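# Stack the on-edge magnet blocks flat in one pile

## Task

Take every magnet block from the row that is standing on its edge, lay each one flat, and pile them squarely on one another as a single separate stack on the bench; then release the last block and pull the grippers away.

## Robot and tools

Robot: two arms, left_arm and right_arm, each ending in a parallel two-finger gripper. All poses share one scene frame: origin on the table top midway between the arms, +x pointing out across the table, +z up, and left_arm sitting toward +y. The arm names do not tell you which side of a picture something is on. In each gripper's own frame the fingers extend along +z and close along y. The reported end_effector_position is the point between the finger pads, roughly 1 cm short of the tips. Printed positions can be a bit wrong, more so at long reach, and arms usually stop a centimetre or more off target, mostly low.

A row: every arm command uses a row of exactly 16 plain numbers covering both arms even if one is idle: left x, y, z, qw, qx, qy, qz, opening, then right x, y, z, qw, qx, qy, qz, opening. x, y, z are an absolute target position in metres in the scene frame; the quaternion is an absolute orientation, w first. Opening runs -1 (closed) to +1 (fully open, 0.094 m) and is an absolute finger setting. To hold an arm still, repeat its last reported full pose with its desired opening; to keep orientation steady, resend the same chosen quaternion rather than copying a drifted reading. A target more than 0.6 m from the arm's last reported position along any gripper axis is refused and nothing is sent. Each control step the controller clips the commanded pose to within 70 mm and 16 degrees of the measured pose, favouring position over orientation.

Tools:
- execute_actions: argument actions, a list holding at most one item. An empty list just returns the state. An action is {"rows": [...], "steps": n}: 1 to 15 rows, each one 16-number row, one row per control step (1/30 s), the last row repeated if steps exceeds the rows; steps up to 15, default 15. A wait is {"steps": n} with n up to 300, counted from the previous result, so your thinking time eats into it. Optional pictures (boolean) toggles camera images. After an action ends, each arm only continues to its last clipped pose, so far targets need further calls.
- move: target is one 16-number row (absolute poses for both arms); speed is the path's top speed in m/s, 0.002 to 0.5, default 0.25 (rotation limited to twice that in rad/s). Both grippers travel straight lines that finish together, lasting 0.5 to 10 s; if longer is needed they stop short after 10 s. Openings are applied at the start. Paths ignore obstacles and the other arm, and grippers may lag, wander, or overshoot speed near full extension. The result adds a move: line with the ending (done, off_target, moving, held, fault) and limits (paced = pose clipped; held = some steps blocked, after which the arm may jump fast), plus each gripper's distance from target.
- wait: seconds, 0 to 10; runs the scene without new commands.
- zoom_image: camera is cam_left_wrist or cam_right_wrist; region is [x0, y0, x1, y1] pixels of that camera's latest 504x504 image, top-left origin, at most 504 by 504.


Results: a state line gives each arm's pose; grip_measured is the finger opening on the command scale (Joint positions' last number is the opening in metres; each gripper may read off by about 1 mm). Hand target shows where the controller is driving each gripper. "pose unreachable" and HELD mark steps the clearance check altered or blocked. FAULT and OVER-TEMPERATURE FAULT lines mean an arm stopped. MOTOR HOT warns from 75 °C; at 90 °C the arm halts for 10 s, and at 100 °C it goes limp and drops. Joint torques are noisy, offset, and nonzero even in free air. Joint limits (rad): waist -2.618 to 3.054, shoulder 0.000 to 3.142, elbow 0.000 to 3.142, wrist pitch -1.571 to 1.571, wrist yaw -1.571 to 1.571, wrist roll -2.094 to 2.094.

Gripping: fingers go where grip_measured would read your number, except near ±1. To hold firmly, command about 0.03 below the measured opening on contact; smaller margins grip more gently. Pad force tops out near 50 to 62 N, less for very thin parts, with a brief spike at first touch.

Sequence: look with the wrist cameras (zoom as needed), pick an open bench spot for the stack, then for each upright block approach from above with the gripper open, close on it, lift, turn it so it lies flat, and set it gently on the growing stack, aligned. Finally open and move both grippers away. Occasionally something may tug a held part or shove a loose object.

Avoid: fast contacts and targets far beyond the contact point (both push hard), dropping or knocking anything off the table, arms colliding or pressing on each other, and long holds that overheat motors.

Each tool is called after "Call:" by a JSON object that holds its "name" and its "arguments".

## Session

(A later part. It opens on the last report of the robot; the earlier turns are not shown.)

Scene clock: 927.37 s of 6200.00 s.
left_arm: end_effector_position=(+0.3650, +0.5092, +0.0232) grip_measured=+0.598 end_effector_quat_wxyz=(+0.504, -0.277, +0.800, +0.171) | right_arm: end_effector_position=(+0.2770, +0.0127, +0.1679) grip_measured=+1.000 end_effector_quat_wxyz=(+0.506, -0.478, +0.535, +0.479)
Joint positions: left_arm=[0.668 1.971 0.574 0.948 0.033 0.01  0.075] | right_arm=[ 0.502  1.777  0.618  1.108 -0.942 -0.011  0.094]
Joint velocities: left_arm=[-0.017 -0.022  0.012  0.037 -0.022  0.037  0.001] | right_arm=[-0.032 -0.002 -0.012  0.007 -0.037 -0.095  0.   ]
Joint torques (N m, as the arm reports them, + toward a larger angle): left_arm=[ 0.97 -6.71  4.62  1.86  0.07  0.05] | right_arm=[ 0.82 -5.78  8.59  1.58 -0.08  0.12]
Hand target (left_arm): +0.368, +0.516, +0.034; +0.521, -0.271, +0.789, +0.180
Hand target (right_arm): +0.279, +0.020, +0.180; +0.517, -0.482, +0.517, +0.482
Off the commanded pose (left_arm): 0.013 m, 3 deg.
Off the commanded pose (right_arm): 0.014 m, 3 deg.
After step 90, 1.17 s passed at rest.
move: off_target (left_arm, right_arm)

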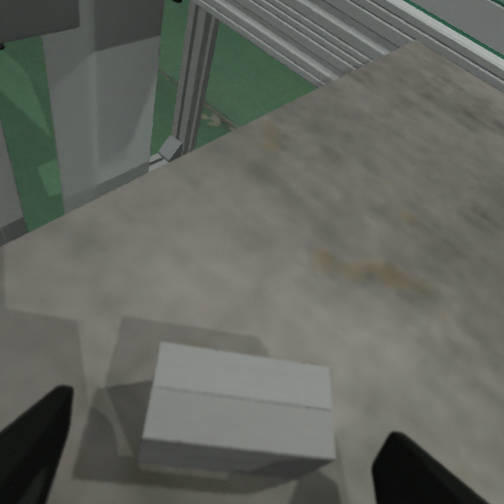

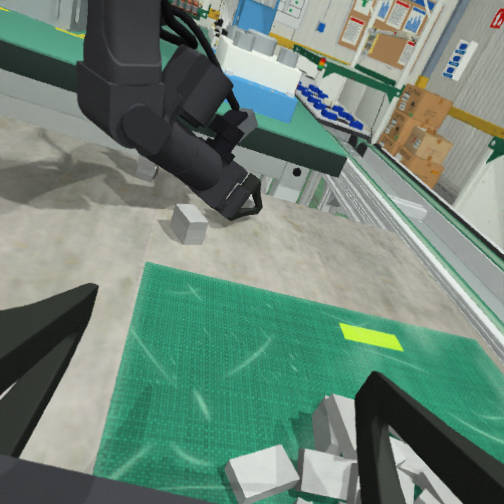

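Call:
{"name": "move", "arguments": {"target": [0.373,0.520,0.029, 0.5217,-0.2715,0.7885,0.1797, 0.6, 0.28,0.02,0.18, 0.5172,-0.4822,0.5172,0.4822, 1], "speed": 0.015}}

Scene clock: 934.07 s of 6200.00 s.
left_arm: end_effector_position=(+0.3641, +0.5084, +0.0134) grip_measured=+0.598 end_effector_quat_wxyz=(+0.498, -0.279, +0.803, +0.169) | right_arm: end_effector_position=(+0.2770, +0.0127, +0.1679) grip_measured=+1.000 end_effector_quat_wxyz=(+0.506, -0.478, +0.535, +0.479)
Joint positions: left_arm=[0.668 2.003 0.574 0.966 0.033 0.01  0.075] | right_arm=[ 0.502  1.777  0.618  1.108 -0.942 -0.011  0.094]
Joint velocities: left_arm=[-0.017 -0.007 -0.017  0.022  0.022 -0.007 -0.001] | right_arm=[-0.012 -0.017 -0.017 -0.007  0.051 -0.007  0.   ]
Joint torques (N m, as the arm reports them, + toward a larger angle): left_arm=[ 0.81 -6.63  6.41  1.85  0.08  0.01] | right_arm=[ 0.8  -5.77  8.69  1.57 -0.09  0.11]
Hand target (left_arm): +0.372, +0.520, +0.029; +0.522, -0.272, +0.789, +0.180
Hand target (right_arm): +0.279, +0.020, +0.180; +0.517, -0.482, +0.517, +0.482
Off the commanded pose (left_arm): 0.021 m, 3 deg.
Off the commanded pose (right_arm): 0.014 m, 3 deg.
After step 90, 2.00 s passed at rest.
move: off_target (left_arm, right_arm)

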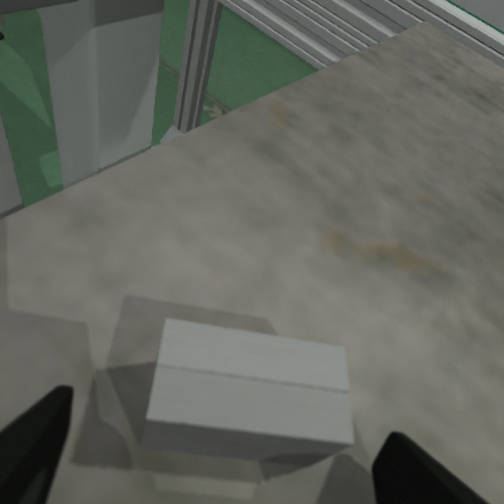

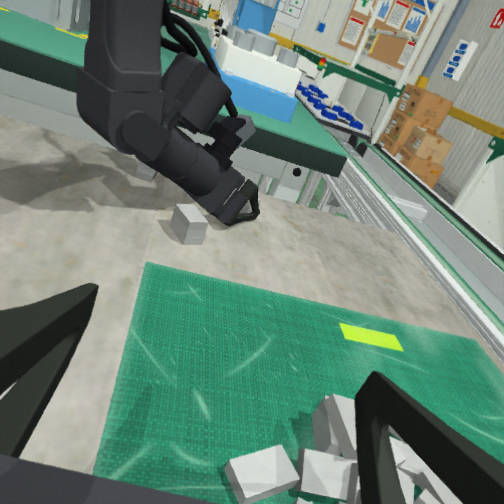

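Call:
{"name": "execute_actions", "arguments": {"actions": [{"rows": [[0.375,0.522,0.032,0.5217,-0.2715,0.7885,0.1797,0.6,0.28,0.02,0.18,0.5172,-0.4822,0.5172,0.4822,1],[0.376,0.5225,0.034,0.5217,-0.2715,0.7885,0.1797,0.6,0.28,0.02,0.18,0.5172,-0.4822,0.5172,0.4822,1],[0.377,0.523,0.036,0.5217,-0.2715,0.7885,0.1797,0.6,0.28,0.02,0.18,0.5172,-0.4822,0.5172,0.4822,1]], "steps": 15}], "pictures": false}}

Scene clock: 940.07 s of 6200.00 s.
left_arm: end_effector_position=(+0.3712, +0.5144, +0.0203) grip_measured=+0.598 end_effector_quat_wxyz=(+0.505, -0.277, +0.799, +0.172) | right_arm: end_effector_position=(+0.2770, +0.0127, +0.1679) grip_measured=+1.000 end_effector_quat_wxyz=(+0.506, -0.478, +0.535, +0.479)
Joint positions: left_arm=[0.668 2.003 0.606 0.951 0.033 0.01  0.075] | right_arm=[ 0.502  1.777  0.618  1.108 -0.942 -0.011  0.094]
Joint velocities: left_arm=[ 0.002  0.007  0.002 -0.007 -0.022 -0.022 -0.   ] | right_arm=[ 0.007  0.012  0.007  0.007 -0.11   0.051  0.   ]
Joint torques (N m, as the arm reports them, + toward a larger angle): left_arm=[ 0.79 -8.42  5.99  1.62  0.06  0.01] | right_arm=[ 0.79 -5.78  8.58  1.55 -0.1   0.11]
Hand target (left_arm): +0.377, +0.523, +0.036; +0.522, -0.272, +0.788, +0.179
Hand target (right_arm): +0.279, +0.020, +0.180; +0.517, -0.482, +0.517, +0.482
Off the commanded pose (left_arm): 0.019 m, 3 deg.
Off the commanded pose (right_arm): 0.014 m, 3 deg.
Steps of this call (steps 1 to 90: nothing new was sent; then 2.50 s passed at rest; steps 91 to 105: all 15 steps of this action). Readings (end_effector_position):
91: left_arm (+0.3646, +0.5088, +0.0141) | right_arm (+0.2770, +0.0127, +0.1679)
92: left_arm (+0.3656, +0.5097, +0.0149) | right_arm (+0.2770, +0.0127, +0.1679)
94: left_arm (+0.3684, +0.5121, +0.0177) | right_arm (+0.2770, +0.0127, +0.1679)
98: left_arm (+0.3715, +0.5147, +0.0215) | right_arm (+0.2770, +0.0127, +0.1679)
105: the state above

Call:
{"name": "execute_actions", "arguments": {"actions": [{"rows": [[0.376,0.522,0.035,0.5217,-0.2715,0.7885,0.1797,0.6,0.28,0.02,0.18,0.5172,-0.4822,0.5172,0.4822,1],[0.375,0.5215,0.034,0.5217,-0.2715,0.7885,0.1797,0.6,0.28,0.02,0.18,0.5172,-0.4822,0.5172,0.4822,1],[0.374,0.5205,0.033,0.5217,-0.2715,0.7885,0.1797,0.6,0.28,0.02,0.18,0.5172,-0.4822,0.5172,0.4822,1],[0.373,0.520,0.032,0.5217,-0.2715,0.7885,0.1797,0.6,0.28,0.02,0.18,0.5172,-0.4822,0.5172,0.4822,1],[0.372,0.519,0.032,0.5217,-0.2715,0.7885,0.1797,0.6,0.28,0.02,0.18,0.5172,-0.4822,0.5172,0.4822,1]], "steps": 15}]}}

Scene clock: 951.27 s of 6200.00 s.
left_arm: end_effector_position=(+0.3715, +0.5146, +0.0212) grip_measured=+0.598 end_effector_quat_wxyz=(+0.507, -0.277, +0.798, +0.172) | right_arm: end_effector_position=(+0.2770, +0.0127, +0.1679) grip_measured=+1.000 end_effector_quat_wxyz=(+0.506, -0.478, +0.535, +0.479)
Joint positions: left_arm=[0.668 2.003 0.606 0.955 0.033 0.01  0.075] | right_arm=[ 0.502  1.777  0.618  1.108 -0.942 -0.011  0.094]
Joint velocities: left_arm=[-0.002  0.002 -0.007  0.007 -0.007 -0.066  0.001] | right_arm=[ 0.002 -0.022  0.007  0.037  0.007  0.007  0.   ]
Joint torques (N m, as the arm reports them, + toward a larger angle): left_arm=[ 0.81 -7.94  3.71  1.91  0.08  0.04] | right_arm=[ 0.78 -5.79  8.65  1.55 -0.09  0.11]
Hand target (left_arm): +0.372, +0.519, +0.032; +0.522, -0.272, +0.789, +0.179
Hand target (right_arm): +0.279, +0.020, +0.180; +0.517, -0.482, +0.517, +0.482
Off the commanded pose (left_arm): 0.012 m, 2 deg.
Off the commanded pose (right_arm): 0.014 m, 3 deg.
Steps of this call (steps 1 to 90: nothing new was sent; then 7.70 s passed at rest; steps 91 to 105: all 15 steps of this action). Readings (end_effector_position):
91: left_arm (+0.3711, +0.5143, +0.0200) | right_arm (+0.2770, +0.0127, +0.1679)
92: left_arm (+0.3711, +0.5143, +0.0200) | right_arm (+0.2770, +0.0127, +0.1679)
94: left_arm (+0.3711, +0.5143, +0.0201) | right_arm (+0.2770, +0.0127, +0.1679)
98: left_arm (+0.3713, +0.5145, +0.0208) | right_arm (+0.2770, +0.0127, +0.1679)
105: the state above

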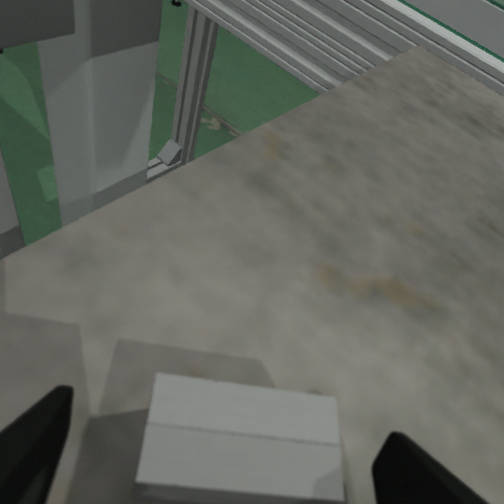

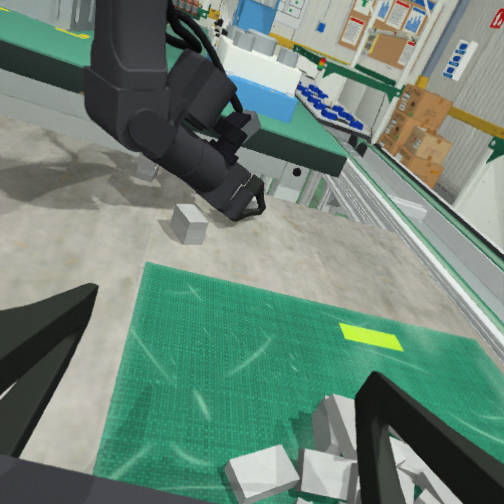

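Call:
{"name": "execute_actions", "arguments": {"actions": [{"rows": [[0.3725,0.5195,0.031,0.5217,-0.2715,0.7885,0.1797,0.6,0.28,0.02,0.18,0.5172,-0.4822,0.5172,0.4822,1],[0.3725,0.5195,0.030,0.5217,-0.2715,0.7885,0.1797,0.6,0.28,0.02,0.18,0.5172,-0.4822,0.5172,0.4822,1],[0.373,0.520,0.029,0.5217,-0.2715,0.7885,0.1797,0.6,0.28,0.02,0.18,0.5172,-0.4822,0.5172,0.4822,1],[0.373,0.520,0.028,0.5217,-0.2715,0.7885,0.1797,0.6,0.28,0.02,0.18,0.5172,-0.4822,0.5172,0.4822,1],[0.373,0.520,0.028,0.5217,-0.2715,0.7885,0.1797,0.6,0.28,0.02,0.18,0.5172,-0.4822,0.5172,0.4822,1],[0.373,0.520,0.027,0.5217,-0.2715,0.7885,0.1797,0.6,0.28,0.02,0.18,0.5172,-0.4822,0.5172,0.4822,1],[0.373,0.520,0.027,0.5217,-0.2715,0.7885,0.1797,0.6,0.28,0.02,0.18,0.5172,-0.4822,0.5172,0.4822,1],[0.373,0.520,0.026,0.5217,-0.2715,0.7885,0.1797,0.6,0.28,0.02,0.18,0.5172,-0.4822,0.5172,0.4822,1]], "steps": 15}], "pictures": false}}

Scene clock: 968.70 s of 6200.00 s.
left_arm: end_effector_position=(+0.3718, +0.5149, +0.0179) grip_measured=+0.598 end_effector_quat_wxyz=(+0.508, -0.276, +0.797, +0.173) | right_arm: end_effector_position=(+0.2770, +0.0127, +0.1679) grip_measured=+1.000 end_effector_quat_wxyz=(+0.506, -0.478, +0.535, +0.479)
Joint positions: left_arm=[0.668 2.022 0.606 0.977 0.033 0.01  0.075] | right_arm=[ 0.502  1.777  0.618  1.108 -0.942 -0.011  0.094]
Joint velocities: left_arm=[-0.017 -0.027 -0.007  0.007 -0.037 -0.007  0.   ] | right_arm=[ 0.007  0.012 -0.012 -0.022 -0.007 -0.081  0.   ]
Joint torques (N m, as the arm reports them, + toward a larger angle): left_arm=[ 0.86 -7.13  4.13  1.87  0.08  0.04] | right_arm=[ 0.74 -5.78  8.72  1.56 -0.09  0.11]
Hand target (left_arm): +0.373, +0.520, +0.026; +0.521, -0.272, +0.789, +0.179
Hand target (right_arm): +0.279, +0.020, +0.180; +0.517, -0.482, +0.517, +0.482
Off the commanded pose (left_arm): 0.010 m, 2 deg.
Off the commanded pose (right_arm): 0.014 m, 3 deg.
Steps of this call (steps 1 to 90: nothing new was sent; then 13.93 s passed at rest; steps 91 to 105: all 15 steps of this action). Readings (end_effector_position):
91: left_arm (+0.3716, +0.5147, +0.0214) | right_arm (+0.2770, +0.0127, +0.1679)
92: left_arm (+0.3716, +0.5148, +0.0215) | right_arm (+0.2770, +0.0127, +0.1679)
94: left_arm (+0.3719, +0.5150, +0.0224) | right_arm (+0.2770, +0.0127, +0.1679)
98: left_arm (+0.3724, +0.5154, +0.0221) | right_arm (+0.2770, +0.0127, +0.1679)
105: the state above

Now close gradually.

Call:
{"name": "execute_actions", "arguments": {"actions": [{"rows": [[0.373,0.520,0.026,0.5217,-0.2715,0.7885,0.1797,0.5,0.28,0.02,0.18,0.5172,-0.4822,0.5172,0.4822,1],[0.373,0.520,0.026,0.5217,-0.2715,0.7885,0.1797,0.4,0.28,0.02,0.18,0.5172,-0.4822,0.5172,0.4822,1],[0.373,0.520,0.026,0.5217,-0.2715,0.7885,0.1797,0.3,0.28,0.02,0.18,0.5172,-0.4822,0.5172,0.4822,1],[0.373,0.520,0.026,0.5217,-0.2715,0.7885,0.1797,0.22,0.28,0.02,0.18,0.5172,-0.4822,0.5172,0.4822,1],[0.373,0.520,0.026,0.5217,-0.2715,0.7885,0.1797,0.15,0.28,0.02,0.18,0.5172,-0.4822,0.5172,0.4822,1],[0.373,0.520,0.026,0.5217,-0.2715,0.7885,0.1797,0.1,0.28,0.02,0.18,0.5172,-0.4822,0.5172,0.4822,1],[0.373,0.520,0.026,0.5217,-0.2715,0.7885,0.1797,0.06,0.28,0.02,0.18,0.5172,-0.4822,0.5172,0.4822,1],[0.373,0.520,0.026,0.5217,-0.2715,0.7885,0.1797,0.02,0.28,0.02,0.18,0.5172,-0.4822,0.5172,0.4822,1],[0.373,0.520,0.026,0.5217,-0.2715,0.7885,0.1797,-0.02,0.28,0.02,0.18,0.5172,-0.4822,0.5172,0.4822,1],[0.373,0.520,0.026,0.5217,-0.2715,0.7885,0.1797,-0.05,0.28,0.02,0.18,0.5172,-0.4822,0.5172,0.4822,1]], "steps": 15}]}}

Scene clock: 979.93 s of 6200.00 s.
left_arm: end_effector_position=(+0.3722, +0.5152, +0.0189) grip_measured=-0.048 end_effector_quat_wxyz=(+0.510, -0.276, +0.796, +0.173) | right_arm: end_effector_position=(+0.2770, +0.0127, +0.1679) grip_measured=+1.000 end_effector_quat_wxyz=(+0.506, -0.478, +0.535, +0.479)
Joint positions: left_arm=[0.668 2.022 0.606 0.981 0.033 0.01  0.045] | right_arm=[ 0.502  1.777  0.618  1.108 -0.942 -0.011  0.094]
Joint velocities: left_arm=[-0.007  0.007 -0.007 -0.051  0.066 -0.007  0.001] | right_arm=[-0.002 -0.007  0.002 -0.007 -0.007  0.022  0.   ]
Joint torques (N m, as the arm reports them, + toward a larger angle): left_arm=[ 0.84 -6.96  4.05  1.88  0.06  0.04] | right_arm=[ 0.74 -5.8   8.58  1.56 -0.09  0.1 ]
Hand target (left_arm): +0.373, +0.520, +0.026; +0.522, -0.272, +0.789, +0.179
Hand target (right_arm): +0.279, +0.020, +0.180; +0.517, -0.482, +0.517, +0.482
Off the commanded pose (left_arm): 0.009 m, 2 deg.
Off the commanded pose (right_arm): 0.014 m, 3 deg.
Steps of this call (steps 1 to 90: nothing new was sent; then 7.73 s passed at rest; steps 91 to 105: all 15 steps of this action). Readings (end_effector_position):
91: left_arm (+0.3722, +0.5152, +0.0189) | right_arm (+0.2770, +0.0127, +0.1679)
92: left_arm (+0.3722, +0.5152, +0.0189) | right_arm (+0.2770, +0.0127, +0.1679)
94: left_arm (+0.3722, +0.5152, +0.0189) | right_arm (+0.2770, +0.0127, +0.1679)
98: left_arm (+0.3722, +0.5152, +0.0189) | right_arm (+0.2770, +0.0127, +0.1679)
105: the state above

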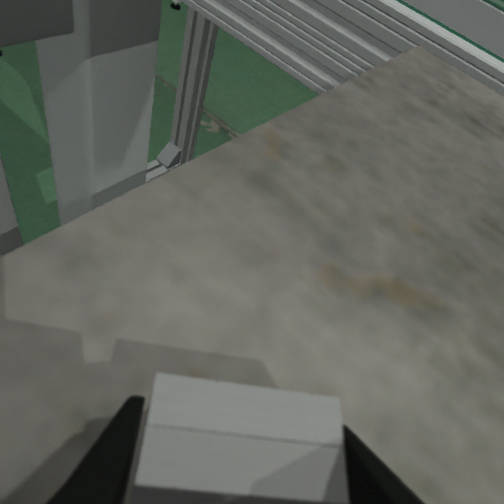

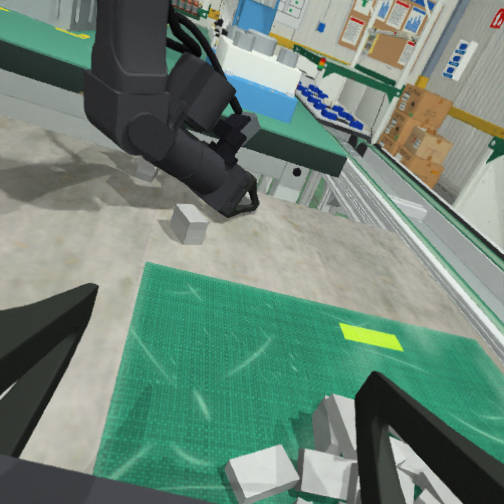

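Call:
{"name": "zoom_image", "arguments": {"camera": "cam_left_wrist", "region": [100,340,400,504]}}

Region (100, 340, 400, 504) of cam_left_wrist's 504x504 image, scaled by 1.680, with more detail than that image has; it fills the top 276 rows of this view, and the rest is white.

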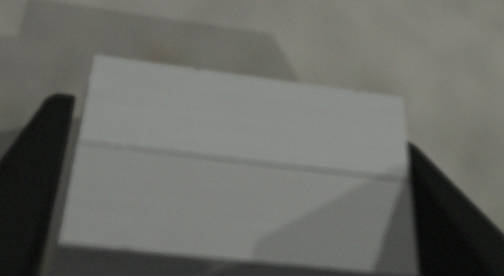

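Call:
{"name": "execute_actions", "arguments": {"actions": [{"rows": [[0.373,0.520,0.026,0.5217,-0.2715,0.7885,0.1797,-0.07,0.28,0.02,0.18,0.5172,-0.4822,0.5172,0.4822,1],[0.373,0.520,0.026,0.5217,-0.2715,0.7885,0.1797,-0.08,0.28,0.02,0.18,0.5172,-0.4822,0.5172,0.4822,1],[0.373,0.520,0.026,0.5217,-0.2715,0.7885,0.1797,-0.09,0.28,0.02,0.18,0.5172,-0.4822,0.5172,0.4822,1],[0.373,0.520,0.026,0.5217,-0.2715,0.7885,0.1797,-0.10,0.28,0.02,0.18,0.5172,-0.4822,0.5172,0.4822,1],[0.373,0.520,0.026,0.5217,-0.2715,0.7885,0.1797,-0.11,0.28,0.02,0.18,0.5172,-0.4822,0.5172,0.4822,1],[0.373,0.520,0.026,0.5217,-0.2715,0.7885,0.1797,-0.12,0.28,0.02,0.18,0.5172,-0.4822,0.5172,0.4822,1],[0.373,0.520,0.026,0.5217,-0.2715,0.7885,0.1797,-0.13,0.28,0.02,0.18,0.5172,-0.4822,0.5172,0.4822,1],[0.373,0.520,0.026,0.5217,-0.2715,0.7885,0.1797,-0.145,0.28,0.02,0.18,0.5172,-0.4822,0.5172,0.4822,1]], "steps": 15}], "pictures": false}}

Call:
{"name": "move", "arguments": {"target": [0.370,0.516,0.15, 0.5217,-0.2715,0.7885,0.1797, -0.145, 0.28,0.02,0.18, 0.5172,-0.4822,0.5172,0.4822, 1], "speed": 0.1}}

Scene clock: 1002.07 s of 6200.00 s.
left_arm: end_effector_position=(+0.3725, +0.5148, +0.0189) grip_measured=-0.102 end_effector_quat_wxyz=(+0.510, -0.275, +0.797, +0.172) | right_arm: end_effector_position=(+0.2770, +0.0127, +0.1679) grip_measured=+1.000 end_effector_quat_wxyz=(+0.506, -0.478, +0.535, +0.479)
Joint positions: left_arm=[0.668 2.022 0.606 0.981 0.035 0.01  0.042] | right_arm=[ 0.502  1.777  0.618  1.108 -0.942 -0.011  0.094]
Joint velocities: left_arm=[ 0.002  0.012 -0.007  0.037 -0.081  0.007 -0.   ] | right_arm=[ 0.007 -0.022  0.017  0.022  0.095  0.051  0.   ]
Joint torques (N m, as the arm reports them, + toward a larger angle): left_arm=[ 0.81 -7.03  4.11  1.86  0.04  0.04] | right_arm=[ 0.8  -5.73  8.68  1.58 -0.07  0.12]
Hand target (left_arm): +0.373, +0.520, +0.026; +0.522, -0.272, +0.789, +0.180
Hand target (right_arm): +0.279, +0.020, +0.180; +0.517, -0.482, +0.517, +0.482
Off the commanded pose (left_arm): 0.009 m, 2 deg.
Off the commanded pose (right_arm): 0.014 m, 3 deg.
Steps of this call (steps 1 to 90: nothing new was sent; then 18.63 s passed at rest; steps 91 to 105: all 15 steps of this action). Readings (end_effector_position):
91: left_arm (+0.3723, +0.5151, +0.0189) | right_arm (+0.2770, +0.0127, +0.1679)
92: left_arm (+0.3724, +0.5150, +0.0189) | right_arm (+0.2770, +0.0127, +0.1679)
94: left_arm (+0.3725, +0.5148, +0.0189) | right_arm (+0.2770, +0.0127, +0.1679)
98: left_arm (+0.3725, +0.5148, +0.0189) | right_arm (+0.2770, +0.0127, +0.1679)
105: the state above

Scene clock: 1004.23 s of 6200.00 s.
left_arm: end_effector_position=(+0.3608, +0.5051, +0.1123) grip_measured=-0.102 end_effector_quat_wxyz=(+0.479, -0.283, +0.816, +0.160) | right_arm: end_effector_position=(+0.2770, +0.0127, +0.1679) grip_measured=+1.000 end_effector_quat_wxyz=(+0.506, -0.478, +0.535, +0.479)
Joint positions: left_arm=[0.668 1.578 0.709 0.356 0.035 0.01  0.042] | right_arm=[ 0.502  1.777  0.618  1.108 -0.942 -0.011  0.094]
Joint velocities: left_arm=[-0.002 -0.007 -0.007  0.007 -0.007 -0.095  0.   ] | right_arm=[ 0.012  0.027 -0.002  0.022  0.022  0.007  0.   ]
Joint torques (N m, as the arm reports them, + toward a larger angle): left_arm=[ 0.46 -8.64  9.15  1.97  0.03  0.02] | right_arm=[ 0.76 -5.8   8.67  1.56 -0.08  0.1 ]
Hand target (left_arm): +0.369, +0.515, +0.152; +0.521, -0.272, +0.789, +0.180
Hand target (right_arm): +0.279, +0.020, +0.180; +0.517, -0.482, +0.517, +0.482
Off the commanded pose (left_arm): 0.040 m, 6 deg.
Off the commanded pose (right_arm): 0.014 m, 3 deg.
move: off_target (left_arm, right_arm)

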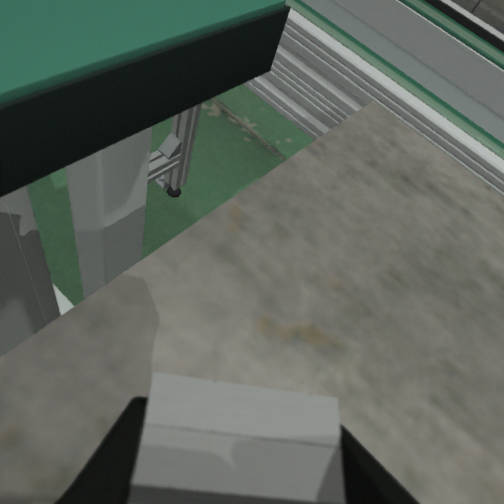

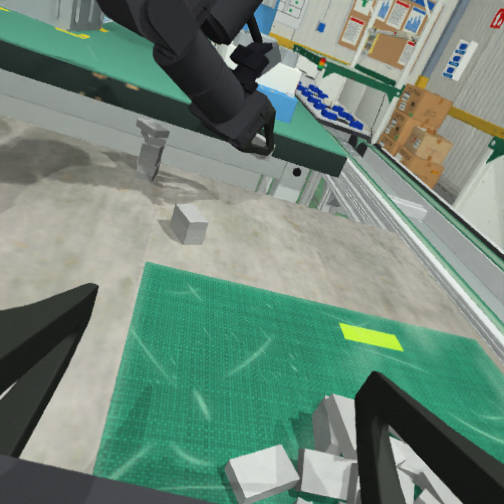

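Call:
{"name": "move", "arguments": {"target": [0.280,0.372,0.13, 0,-0.2419,0.9703,0, -0.145, 0.28,0.02,0.18, 0.5172,-0.4822,0.5172,0.4822, 1], "speed": 0.15}}

Call:
{"name": "move", "arguments": {"target": [0.290,0.378,0.10, -0.1266,-0.2398,0.9620,-0.0316, -0.145, 0.28,0.02,0.18, 0.5172,-0.4822,0.5172,0.4822, 1], "speed": 0.08}}

Scene clock: 1011.77 s of 6200.00 s.
left_arm: end_effector_position=(+0.2720, +0.3694, +0.1224) grip_measured=-0.102 end_effector_quat_wxyz=(-0.015, -0.242, +0.970, +0.001) | right_arm: end_effector_position=(+0.2770, +0.0127, +0.1679) grip_measured=+1.000 end_effector_quat_wxyz=(+0.506, -0.478, +0.535, +0.479)
Joint positions: left_arm=[ 0.478  1.674  1.393 -1.318 -0.011  0.018  0.042] | right_arm=[ 0.502  1.777  0.618  1.108 -0.942 -0.011  0.094]
Joint velocities: left_arm=[-0.002 -0.012 -0.007  0.022 -0.037 -0.007  0.   ] | right_arm=[-0.012 -0.002 -0.022  0.022  0.007 -0.022  0.   ]
Joint torques (N m, as the arm reports them, + toward a larger angle): left_arm=[-1.08 -6.3   9.04  0.12 -0.07 -0.09] | right_arm=[ 0.72 -5.85  8.61  1.57 -0.08  0.09]
Hand target (left_arm): +0.279, +0.371, +0.133; -0.002, -0.240, +0.971, +0.008
Hand target (right_arm): +0.279, +0.020, +0.180; +0.517, -0.482, +0.517, +0.482
Off the commanded pose (left_arm): 0.011 m, 2 deg.
Off the commanded pose (right_arm): 0.014 m, 3 deg.
After step 90, 0.47 s passed at rest.
move: off_target (left_arm, right_arm)

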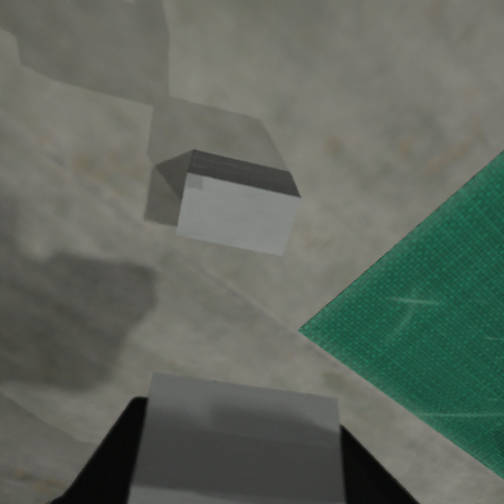

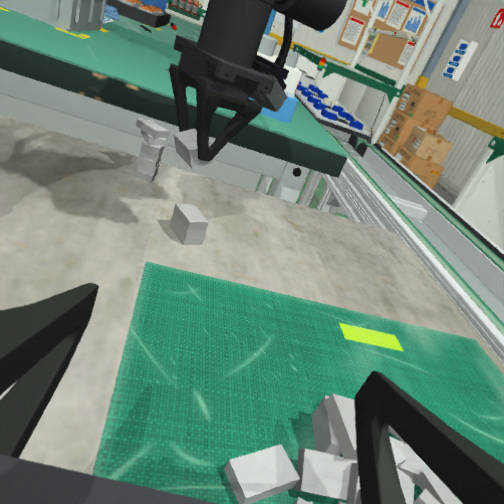

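Scene clock: 1013.67 s of 6200.00 s.
left_arm: end_effector_position=(+0.2860, +0.3772, +0.0888) grip_measured=-0.102 end_effector_quat_wxyz=(-0.136, -0.239, +0.961, -0.031) | right_arm: end_effector_position=(+0.2770, +0.0127, +0.1679) grip_measured=+1.000 end_effector_quat_wxyz=(+0.506, -0.478, +0.535, +0.479)
Joint positions: left_arm=[ 0.478  1.987  1.617 -1.481 -0.011  0.018  0.042] | right_arm=[ 0.502  1.777  0.618  1.108 -0.942 -0.011  0.094]
Joint velocities: left_arm=[ 0.007  0.012 -0.012 -0.051 -0.007 -0.007 -0.   ] | right_arm=[-0.012 -0.002 -0.002  0.081 -0.037  0.007  0.   ]
Joint torques (N m, as the arm reports them, + toward a larger angle): left_arm=[-0.25 -8.88  8.47 -0.44  0.04 -0.03] | right_arm=[ 0.82 -5.81  8.65  1.56 -0.07  0.11]
Hand target (left_arm): +0.290, +0.378, +0.100; -0.127, -0.239, +0.962, -0.030
Hand target (right_arm): +0.279, +0.020, +0.180; +0.517, -0.482, +0.517, +0.482
Off the commanded pose (left_arm): 0.012 m, 1 deg.
Off the commanded pose (right_arm): 0.014 m, 3 deg.
move: off_target (left_arm, right_arm)

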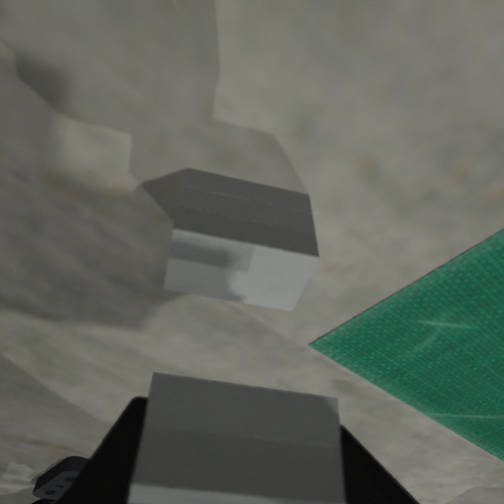

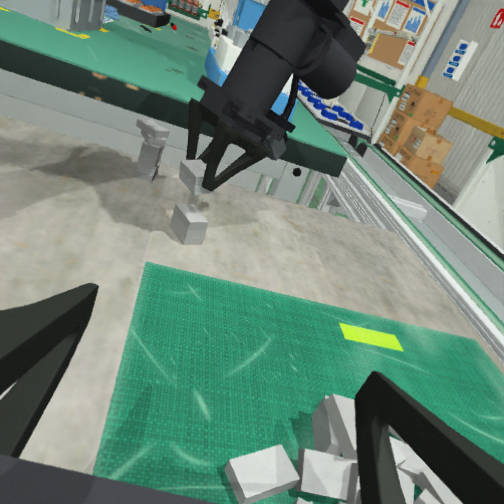

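Call:
{"name": "move", "arguments": {"target": [0.296,0.384,0.078, -0.1935,-0.2370,0.9508,-0.0482, -0.145, 0.28,0.02,0.18, 0.5172,-0.4822,0.5172,0.4822, 1], "speed": 0.04}}

Scene clock: 1028.93 s of 6200.00 s.
left_arm: end_effector_position=(+0.2946, +0.3820, +0.0671) grip_measured=-0.102 end_effector_quat_wxyz=(-0.191, -0.236, +0.952, -0.046) | right_arm: end_effector_position=(+0.2770, +0.0127, +0.1679) grip_measured=+1.000 end_effector_quat_wxyz=(+0.506, -0.478, +0.535, +0.479)
Joint positions: left_arm=[ 0.478  2.152  1.741 -1.555 -0.011  0.018  0.042] | right_arm=[ 0.502  1.777  0.618  1.108 -0.942 -0.011  0.094]
Joint velocities: left_arm=[-0.002  0.007  0.007  0.037 -0.022 -0.007  0.   ] | right_arm=[-0.012 -0.027  0.012 -0.022  0.051 -0.007  0.   ]
Joint torques (N m, as the arm reports them, + toward a larger angle): left_arm=[ 0.25 -9.96  7.87 -0.71 -0.02  0.  ] | right_arm=[ 0.75 -5.76  8.69  1.56 -0.08  0.12]
Hand target (left_arm): +0.296, +0.384, +0.078; -0.186, -0.237, +0.952, -0.046
Hand target (right_arm): +0.279, +0.020, +0.180; +0.517, -0.482, +0.517, +0.482
Off the commanded pose (left_arm): 0.011 m, 0 deg.
Off the commanded pose (right_arm): 0.014 m, 3 deg.
joint sent to its limit (left arm) — the command would take joint 4 (wrist pitch) past its lower limit, so that joint was sent only as far as its limit.
After step 90, 10.53 s passed at rest.
move: off_target (left_arm, right_arm)

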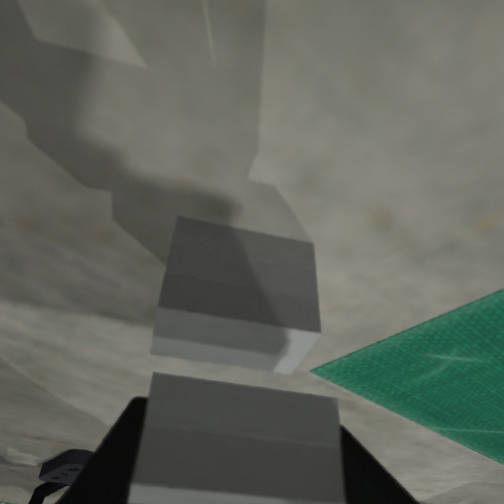

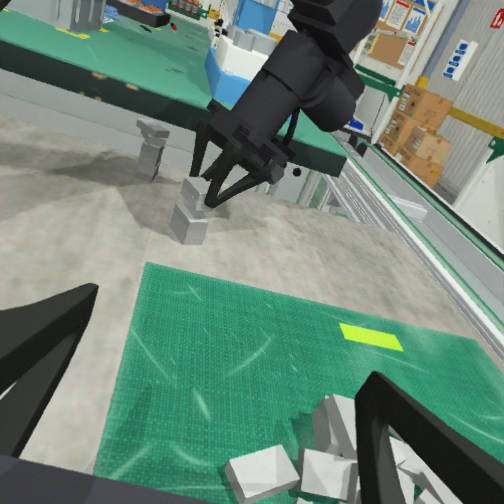

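Call:
{"name": "move", "arguments": {"target": [0.296,0.386,0.068, -0.1935,-0.2370,0.9508,-0.0482, -0.145, 0.28,0.02,0.18, 0.5172,-0.4822,0.5172,0.4822, 1], "speed": 0.02}}

Call:
{"name": "zoom_image", "arguments": {"camera": "cam_left_wrist", "region": [100,240,400,504]}}

Scene clock: 1044.10 s of 6200.00 s.
left_arm: end_effector_position=(+0.2934, +0.3813, +0.0588) grip_measured=-0.102 end_effector_quat_wxyz=(-0.203, -0.235, +0.949, -0.049) | right_arm: end_effector_position=(+0.2770, +0.0127, +0.1679) grip_measured=+1.000 end_effector_quat_wxyz=(+0.506, -0.478, +0.535, +0.479)
Joint positions: left_arm=[ 0.478  2.18   1.741 -1.554 -0.011  0.019  0.042] | right_arm=[ 0.502  1.777  0.618  1.108 -0.942 -0.011  0.094]
Joint velocities: left_arm=[ 0.002  0.002  0.017 -0.051  0.007  0.022  0.001] | right_arm=[-0.017 -0.017 -0.022 -0.022 -0.081 -0.081  0.   ]
Joint torques (N m, as the arm reports them, + toward a larger angle): left_arm=[  0.79 -10.24   7.54  -0.62  -0.03   0.03] | right_arm=[ 0.76 -5.76  8.72  1.56 -0.09  0.11]
Hand target (left_arm): +0.296, +0.386, +0.068; -0.193, -0.237, +0.951, -0.048
Hand target (right_arm): +0.279, +0.020, +0.180; +0.517, -0.482, +0.517, +0.482
Off the commanded pose (left_arm): 0.011 m, 1 deg.
Off the commanded pose (right_arm): 0.014 m, 3 deg.
After step 90, 10.80 s passed at rest.
move: off_target (left_arm, right_arm)

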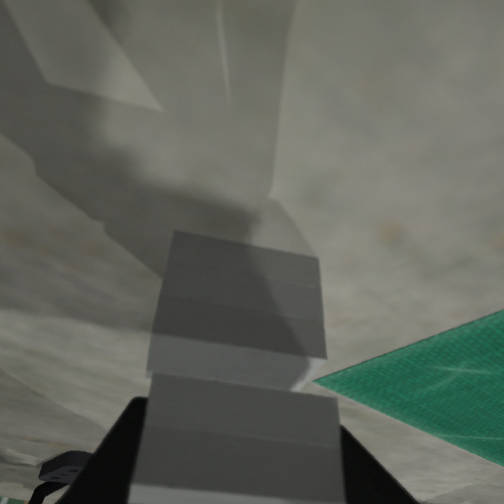

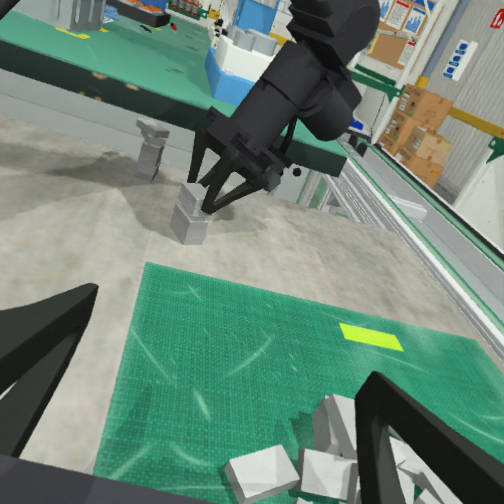

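Region (100, 240, 400, 504) of cam_left_wrist's 504x504 image, scaled by 1.680, with more detail than that image has; it fills the top 444 rows of this view, and the rest is white.

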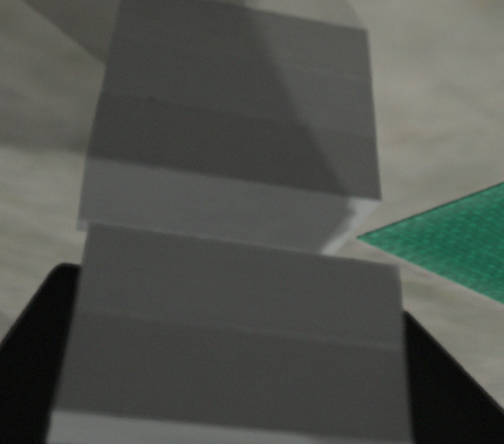

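Call:
{"name": "execute_actions", "arguments": {"actions": [{"rows": [[0.297,0.387,0.069,-0.1935,-0.2370,0.9508,-0.0482,-0.145,0.28,0.02,0.18,0.5172,-0.4822,0.5172,0.4822,1],[0.298,0.388,0.070,-0.1935,-0.2370,0.9508,-0.0482,-0.145,0.28,0.02,0.18,0.5172,-0.4822,0.5172,0.4822,1],[0.299,0.389,0.071,-0.1935,-0.2370,0.9508,-0.0482,-0.145,0.28,0.02,0.18,0.5172,-0.4822,0.5172,0.4822,1],[0.300,0.390,0.072,-0.1935,-0.2370,0.9508,-0.0482,-0.145,0.28,0.02,0.18,0.5172,-0.4822,0.5172,0.4822,1]], "steps": 15}], "pictures": false}}

Scene clock: 1059.57 s of 6200.00 s.
left_arm: end_effector_position=(+0.2999, +0.3849, +0.0616) grip_measured=-0.102 end_effector_quat_wxyz=(-0.194, -0.234, +0.952, -0.047) | right_arm: end_effector_position=(+0.2770, +0.0127, +0.1679) grip_measured=+1.000 end_effector_quat_wxyz=(+0.506, -0.478, +0.535, +0.479)
Joint positions: left_arm=[ 0.478  2.188  1.774 -1.558 -0.011  0.023  0.042] | right_arm=[ 0.502  1.777  0.618  1.108 -0.942 -0.011  0.094]
Joint velocities: left_arm=[-0.007 -0.007  0.007 -0.037 -0.081 -0.11  -0.001] | right_arm=[ 0.002  0.007 -0.022 -0.037 -0.095  0.037  0.   ]
Joint torques (N m, as the arm reports them, + toward a larger angle): left_arm=[  1.18 -10.21   7.82  -0.7   -0.02   0.02] | right_arm=[ 0.81 -5.8   8.61  1.57 -0.11  0.09]
Hand target (left_arm): +0.300, +0.390, +0.072; -0.188, -0.237, +0.952, -0.047
Hand target (right_arm): +0.279, +0.020, +0.180; +0.517, -0.482, +0.517, +0.482
Off the commanded pose (left_arm): 0.012 m, 0 deg.
Off the commanded pose (right_arm): 0.014 m, 3 deg.
joint sent to its limit (left arm) — the command would take joint 4 (wrist pitch) past its lower limit, so that joint was sent only as far as its limit.
Steps of this call (steps 1 to 90: nothing new was sent; then 11.97 s passed at rest; steps 91 to 105: all 15 steps of this action). Readings (end_effector_position):
91: left_arm (+0.2934, +0.3813, +0.0588) | right_arm (+0.2770, +0.0127, +0.1679)
92: left_arm (+0.2938, +0.3815, +0.0590) | right_arm (+0.2770, +0.0127, +0.1679)
94: left_arm (+0.2963, +0.3829, +0.0598) | right_arm (+0.2770, +0.0127, +0.1679)
98: left_arm (+0.2997, +0.3848, +0.0615) | right_arm (+0.2770, +0.0127, +0.1679)
105: the state above

Call:
{"name": "move", "arguments": {"target": [0.283,0.400,0.095, -0.1266,-0.2398,0.9620,-0.0316, -0.145, 0.28,0.02,0.18, 0.5172,-0.4822,0.5172,0.4822, 1], "speed": 0.05}}

Call:
{"name": "move", "arguments": {"target": [0.2986,0.3829,0.071, -0.1935,-0.2370,0.9508,-0.0482, -0.145, 0.28,0.02,0.18, 0.5172,-0.4822,0.5172,0.4822, 1], "speed": 0.03}}

Scene clock: 1078.30 s of 6200.00 s.
left_arm: end_effector_position=(+0.2844, +0.3949, +0.0837) grip_measured=-0.102 end_effector_quat_wxyz=(-0.144, -0.239, +0.959, -0.041) | right_arm: end_effector_position=(+0.2770, +0.0127, +0.1679) grip_measured=+1.000 end_effector_quat_wxyz=(+0.506, -0.478, +0.535, +0.479)
Joint positions: left_arm=[ 0.53   2.041  1.67  -1.501 -0.011  0.069  0.042] | right_arm=[ 0.502  1.777  0.618  1.108 -0.942 -0.011  0.094]
Joint velocities: left_arm=[ 0.002 -0.002 -0.007 -0.007 -0.022  0.022  0.001] | right_arm=[ 0.002 -0.017 -0.002  0.007  0.037 -0.11   0.   ]
Joint torques (N m, as the arm reports them, + toward a larger angle): left_arm=[  0.91 -11.66   5.4   -0.26  -0.09  -0.01] | right_arm=[ 0.87 -5.77  8.69  1.58 -0.08  0.1 ]
Hand target (left_arm): +0.283, +0.400, +0.095; -0.127, -0.241, +0.962, -0.033
Hand target (right_arm): +0.279, +0.020, +0.180; +0.517, -0.482, +0.517, +0.482
Off the commanded pose (left_arm): 0.012 m, 2 deg.
Off the commanded pose (right_arm): 0.014 m, 3 deg.
After step 90, 14.03 s passed at rest.
move: off_target (left_arm, right_arm)

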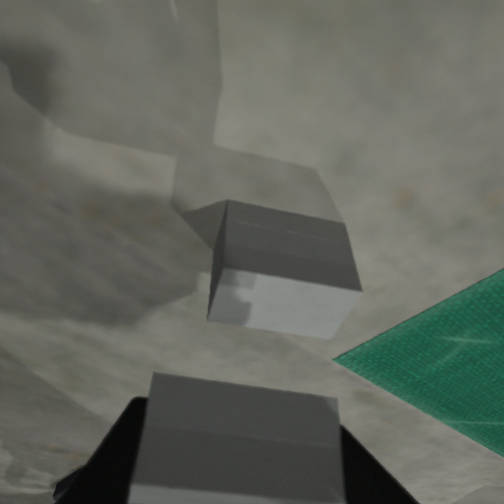

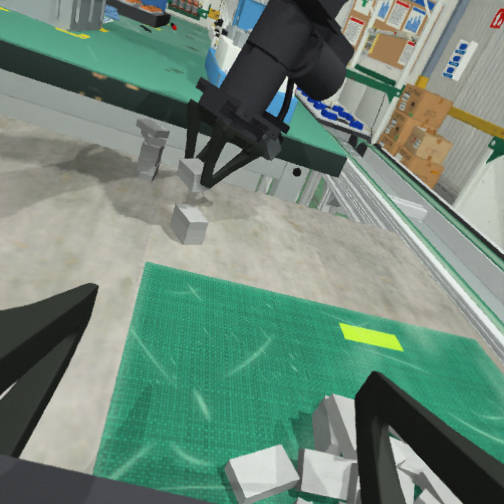

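Scene clock: 1080.20 s of 6200.00 s.
left_arm: end_effector_position=(+0.2951, +0.3856, +0.0599) grip_measured=-0.102 end_effector_quat_wxyz=(-0.196, -0.237, +0.950, -0.049) | right_arm: end_effector_position=(+0.2770, +0.0127, +0.1679) grip_measured=+1.000 end_effector_quat_wxyz=(+0.506, -0.478, +0.535, +0.479)
Joint positions: left_arm=[ 0.487  2.179  1.75  -1.549 -0.011  0.025  0.042] | right_arm=[ 0.502  1.777  0.618  1.108 -0.942 -0.011  0.094]
Joint velocities: left_arm=[ 0.002  0.017 -0.007  0.022 -0.037 -0.051  0.   ] | right_arm=[-0.007 -0.012 -0.002  0.037 -0.007 -0.081  0.   ]
Joint torques (N m, as the arm reports them, + toward a larger angle): left_arm=[ -1.18 -10.26   7.87  -0.73   0.02  -0.11] | right_arm=[ 0.79 -5.79  8.62  1.56 -0.05  0.11]
Hand target (left_arm): +0.298, +0.383, +0.071; -0.193, -0.236, +0.951, -0.047
Hand target (right_arm): +0.279, +0.020, +0.180; +0.517, -0.482, +0.517, +0.482
Off the commanded pose (left_arm): 0.012 m, 0 deg.
Off the commanded pose (right_arm): 0.014 m, 3 deg.
move: off_target (left_arm, right_arm)

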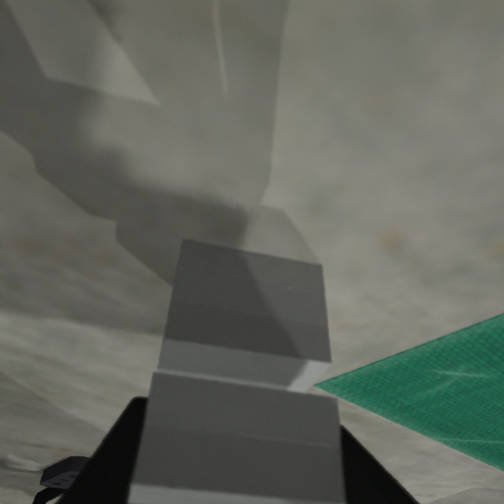

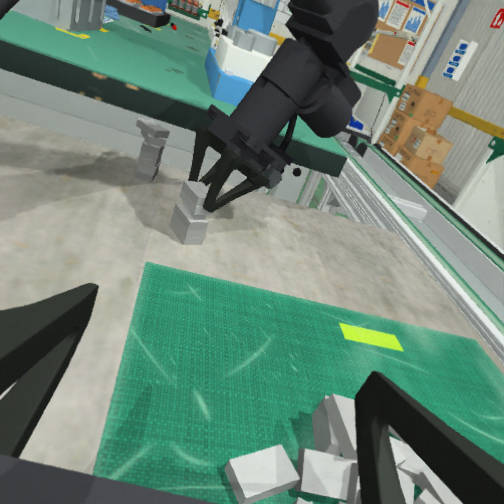

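Call:
{"name": "zoom_image", "arguments": {"camera": "cam_left_wrist", "region": [100,240,400,504]}}

Region (100, 240, 400, 504) of cam_left_wrist's 504x504 image, scaled by 1.680, with more detail than that image has; it fills the top 444 rows of this view, and the rest is white.

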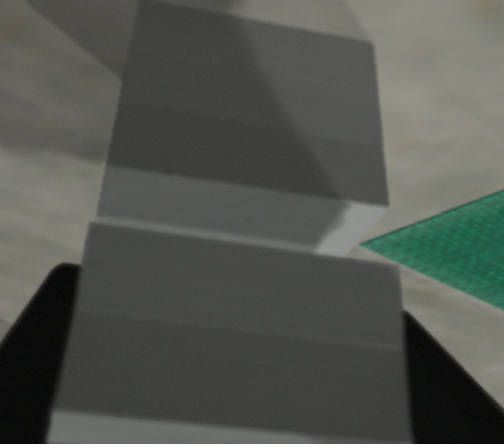

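Call:
{"name": "move", "arguments": {"target": [0.2975,0.3858,0.062, -0.1935,-0.2370,0.9508,-0.0482, -0.145, 0.28,0.02,0.18, 0.5172,-0.4822,0.5172,0.4822, 1], "speed": 0.01}}

Scene clock: 1092.60 s of 6200.00 s.
left_arm: end_effector_position=(+0.2955, +0.3858, +0.0596) grip_measured=-0.102 end_effector_quat_wxyz=(-0.195, -0.238, +0.950, -0.049) | right_arm: end_effector_position=(+0.2770, +0.0127, +0.1679) grip_measured=+1.000 end_effector_quat_wxyz=(+0.506, -0.478, +0.535, +0.479)
Joint positions: left_arm=[ 0.487  2.179  1.75  -1.547 -0.011  0.024  0.042] | right_arm=[ 0.502  1.777  0.618  1.108 -0.942 -0.011  0.094]
Joint velocities: left_arm=[-0.002 -0.007  0.002  0.037 -0.037  0.037  0.   ] | right_arm=[-0.017 -0.012  0.007  0.007 -0.051  0.007  0.   ]
Joint torques (N m, as the arm reports them, + toward a larger angle): left_arm=[-0.34 -9.38  6.29 -0.5  -0.01 -0.04] | right_arm=[ 0.81 -5.82  8.68  1.57 -0.1   0.09]
Hand target (left_arm): +0.297, +0.386, +0.062; -0.193, -0.237, +0.951, -0.048
Hand target (right_arm): +0.279, +0.020, +0.180; +0.517, -0.482, +0.517, +0.482
Off the commanded pose (left_arm): 0.003 m, 0 deg.
Off the commanded pose (right_arm): 0.014 m, 3 deg.
After step 90, 6.97 s passed at rest.
move: off_target (right_arm)

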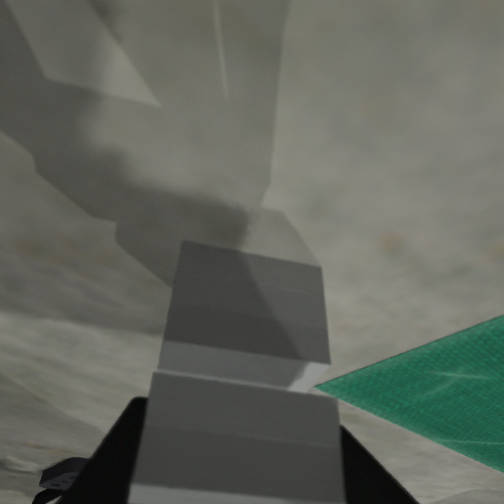

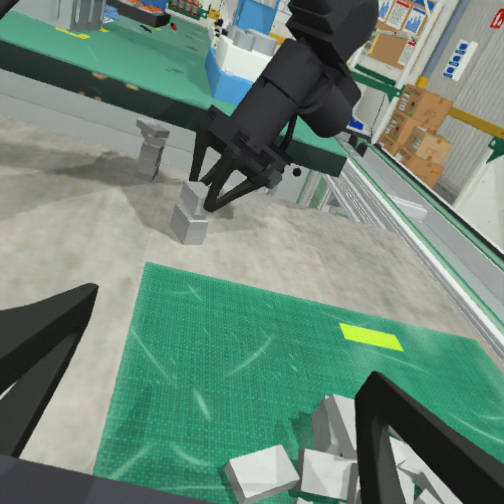

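Call:
{"name": "execute_actions", "arguments": {"actions": [{"rows": [[0.298,0.386,0.061,-0.1935,-0.2370,0.9508,-0.0482,-0.145,0.28,0.02,0.18,0.5172,-0.4822,0.5172,0.4822,1],[0.2985,0.3863,0.060,-0.1935,-0.2370,0.9508,-0.0482,-0.145,0.28,0.02,0.18,0.5172,-0.4822,0.5172,0.4822,1],[0.2985,0.3863,0.060,-0.1935,-0.2370,0.9508,-0.0482,-0.145,0.28,0.02,0.18,0.5172,-0.4822,0.5172,0.4822,1],[0.299,0.3866,0.059,-0.1935,-0.2370,0.9508,-0.0482,-0.145,0.28,0.02,0.18,0.5172,-0.4822,0.5172,0.4822,1],[0.299,0.3866,0.059,-0.1935,-0.2370,0.9508,-0.0482,-0.145,0.28,0.02,0.18,0.5172,-0.4822,0.5172,0.4822,1],[0.299,0.3866,0.058,-0.1935,-0.2370,0.9508,-0.0482,-0.145,0.28,0.02,0.18,0.5172,-0.4822,0.5172,0.4822,1],[0.299,0.3866,0.058,-0.1935,-0.2370,0.9508,-0.0482,-0.145,0.28,0.02,0.18,0.5172,-0.4822,0.5172,0.4822,1],[0.299,0.3866,0.057,-0.1935,-0.2370,0.9508,-0.0482,-0.145,0.28,0.02,0.18,0.5172,-0.4822,0.5172,0.4822,1]], "steps": 15}], "pictures": false}}

Scene clock: 1100.73 s of 6200.00 s.
left_arm: end_effector_position=(+0.2964, +0.3864, +0.0516) grip_measured=-0.102 end_effector_quat_wxyz=(-0.201, -0.238, +0.949, -0.050) | right_arm: end_effector_position=(+0.2770, +0.0127, +0.1679) grip_measured=+1.000 end_effector_quat_wxyz=(+0.506, -0.478, +0.535, +0.479)
Joint positions: left_arm=[ 0.487  2.202  1.75  -1.536 -0.011  0.024  0.042] | right_arm=[ 0.502  1.777  0.618  1.108 -0.942 -0.011  0.094]
Joint velocities: left_arm=[ 0.007 -0.017  0.027  0.022 -0.037 -0.037  0.   ] | right_arm=[-0.012  0.007  0.002  0.022  0.037 -0.022  0.   ]
Joint torques (N m, as the arm reports them, + toward a larger angle): left_arm=[ -0.31 -10.51   5.9   -0.52   0.    -0.02] | right_arm=[ 0.8  -5.79  8.73  1.59 -0.07  0.12]
Hand target (left_arm): +0.299, +0.387, +0.057; -0.194, -0.237, +0.951, -0.048
Hand target (right_arm): +0.279, +0.020, +0.180; +0.517, -0.482, +0.517, +0.482
Off the commanded pose (left_arm): 0.006 m, 1 deg.
Off the commanded pose (right_arm): 0.014 m, 3 deg.
Steps of this call (steps 1 to 90: nothing new was sent; then 4.63 s passed at rest; steps 91 to 105: all 15 steps of this action). Readings (end_effector_position):
91: left_arm (+0.2955, +0.3858, +0.0594) | right_arm (+0.2770, +0.0127, +0.1679)
92: left_arm (+0.2954, +0.3858, +0.0588) | right_arm (+0.2770, +0.0127, +0.1679)
94: left_arm (+0.2951, +0.3856, +0.0568) | right_arm (+0.2770, +0.0127, +0.1679)
98: left_arm (+0.2954, +0.3858, +0.0528) | right_arm (+0.2770, +0.0127, +0.1679)
105: the state above

Call:
{"name": "execute_actions", "arguments": {"actions": [{"rows": [[0.299,0.3866,0.055,-0.1935,-0.2370,0.9508,-0.0482,-0.145,0.28,0.02,0.18,0.5172,-0.4822,0.5172,0.4822,1]], "steps": 12}]}}

Call:
{"name": "zoom_image", "arguments": {"camera": "cam_left_wrist", "region": [100,240,400,504]}}

Scene clock: 1104.53 s of 6200.00 s.
left_arm: end_effector_position=(+0.2979, +0.3872, +0.0509) grip_measured=-0.102 end_effector_quat_wxyz=(-0.198, -0.238, +0.950, -0.049) | right_arm: end_effector_position=(+0.2770, +0.0127, +0.1679) grip_measured=+1.000 end_effector_quat_wxyz=(+0.506, -0.478, +0.535, +0.479)
Joint positions: left_arm=[ 0.487  2.202  1.75  -1.529 -0.011  0.024  0.042] | right_arm=[ 0.502  1.777  0.618  1.108 -0.942 -0.011  0.094]
Joint velocities: left_arm=[ 0.002 -0.002  0.002 -0.007  0.007 -0.081 -0.   ] | right_arm=[ 0.007  0.002 -0.007 -0.051 -0.022  0.007  0.   ]
Joint torques (N m, as the arm reports them, + toward a larger angle): left_arm=[ -0.33 -10.4    5.54  -0.5    0.    -0.04] | right_arm=[ 0.8  -5.75  8.6   1.55 -0.07  0.09]
Hand target (left_arm): +0.299, +0.387, +0.055; -0.193, -0.237, +0.951, -0.048
Hand target (right_arm): +0.279, +0.020, +0.180; +0.517, -0.482, +0.517, +0.482
Off the commanded pose (left_arm): 0.004 m, 1 deg.
Off the commanded pose (right_arm): 0.014 m, 3 deg.
Steps of this call (steps 1 to 90: nothing new was sent; then 0.40 s passed at rest; steps 91 to 102: all 12 steps of this action). Readings (end_effector_position):
91: left_arm (+0.2967, +0.3865, +0.0515) | right_arm (+0.2770, +0.0127, +0.1679)
92: left_arm (+0.2969, +0.3866, +0.0514) | right_arm (+0.2770, +0.0127, +0.1679)
94: left_arm (+0.2973, +0.3869, +0.0512) | right_arm (+0.2770, +0.0127, +0.1679)
98: left_arm (+0.2977, +0.3871, +0.0510) | right_arm (+0.2770, +0.0127, +0.1679)
102: the state above

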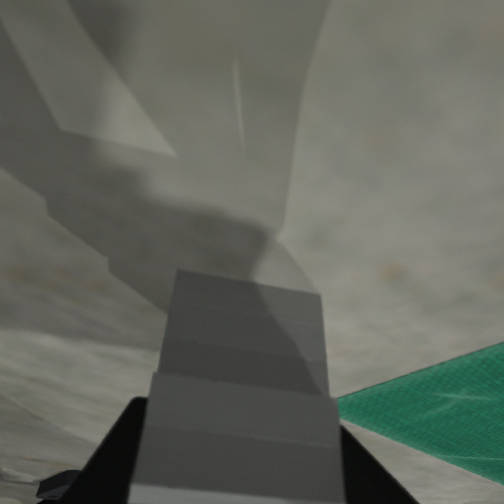

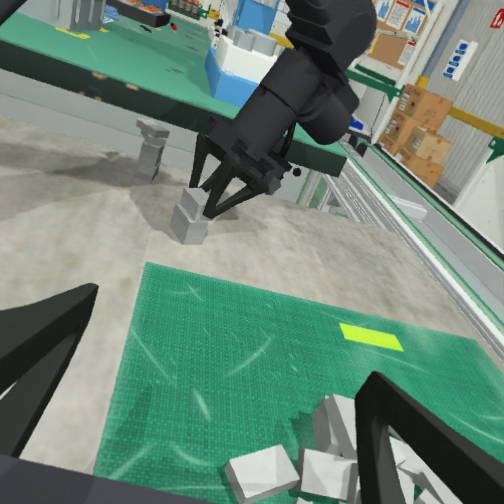

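Region (100, 240, 400, 504) of cam_left_wrist's 504x504 image, scaled by 1.680, with more detail than that image has; it fills the top 444 rows of this view, and the rest is white.

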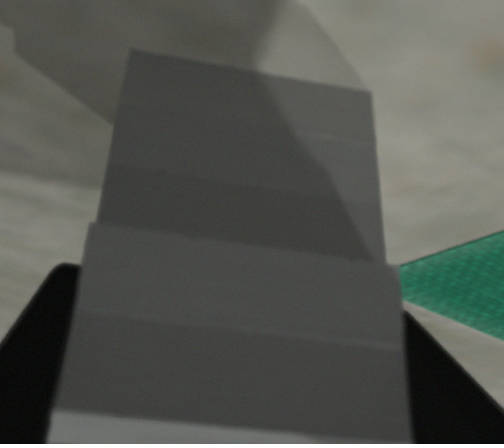

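Call:
{"name": "execute_actions", "arguments": {"actions": [{"rows": [[0.298,0.3862,0.056,-0.1935,-0.2370,0.9508,-0.0482,-0.145,0.28,0.02,0.18,0.5172,-0.4822,0.5172,0.4822,1],[0.297,0.3858,0.057,-0.1935,-0.2370,0.9508,-0.0482,-0.145,0.28,0.02,0.18,0.5172,-0.4822,0.5172,0.4822,1],[0.2965,0.3855,0.057,-0.1935,-0.2370,0.9508,-0.0482,-0.145,0.28,0.02,0.18,0.5172,-0.4822,0.5172,0.4822,1],[0.296,0.385,0.057,-0.1935,-0.2370,0.9508,-0.0482,-0.145,0.28,0.02,0.18,0.5172,-0.4822,0.5172,0.4822,1],[0.2955,0.385,0.057,-0.1935,-0.2370,0.9508,-0.0482,-0.145,0.28,0.02,0.18,0.5172,-0.4822,0.5172,0.4822,1],[0.295,0.3848,0.057,-0.1935,-0.2370,0.9508,-0.0482,-0.145,0.28,0.02,0.18,0.5172,-0.4822,0.5172,0.4822,1]], "steps": 15}], "pictures": false}}

Scene clock: 1117.43 s of 6200.00 s.
left_arm: end_effector_position=(+0.2963, +0.3863, +0.0496) grip_measured=-0.102 end_effector_quat_wxyz=(-0.200, -0.238, +0.949, -0.050) | right_arm: end_effector_position=(+0.2770, +0.0127, +0.1679) grip_measured=+1.000 end_effector_quat_wxyz=(+0.506, -0.478, +0.535, +0.479)
Joint positions: left_arm=[ 0.487  2.202  1.742 -1.527 -0.011  0.024  0.042] | right_arm=[ 0.502  1.777  0.618  1.108 -0.942 -0.011  0.094]
Joint velocities: left_arm=[-0.007  0.007  0.012  0.007 -0.022 -0.007  0.   ] | right_arm=[-0.002  0.017 -0.022  0.037 -0.066  0.051  0.   ]
Joint torques (N m, as the arm reports them, + toward a larger angle): left_arm=[ -0.26 -11.88   4.16  -0.45  -0.01  -0.02] | right_arm=[ 0.73 -5.78  8.68  1.57 -0.07  0.09]
Hand target (left_arm): +0.295, +0.385, +0.057; -0.194, -0.237, +0.951, -0.048
Hand target (right_arm): +0.279, +0.020, +0.180; +0.517, -0.482, +0.517, +0.482
Off the commanded pose (left_arm): 0.008 m, 1 deg.
Off the commanded pose (right_arm): 0.014 m, 3 deg.
Steps of this call (steps 1 to 90: nothing new was sent; then 9.40 s passed at rest; steps 91 to 105: all 15 steps of this action). Readings (end_effector_position):
91: left_arm (+0.2979, +0.3872, +0.0509) | right_arm (+0.2770, +0.0127, +0.1679)
92: left_arm (+0.2979, +0.3872, +0.0509) | right_arm (+0.2770, +0.0127, +0.1679)
94: left_arm (+0.2977, +0.3871, +0.0506) | right_arm (+0.2770, +0.0127, +0.1679)
98: left_arm (+0.2963, +0.3863, +0.0496) | right_arm (+0.2770, +0.0127, +0.1679)
105: the state above


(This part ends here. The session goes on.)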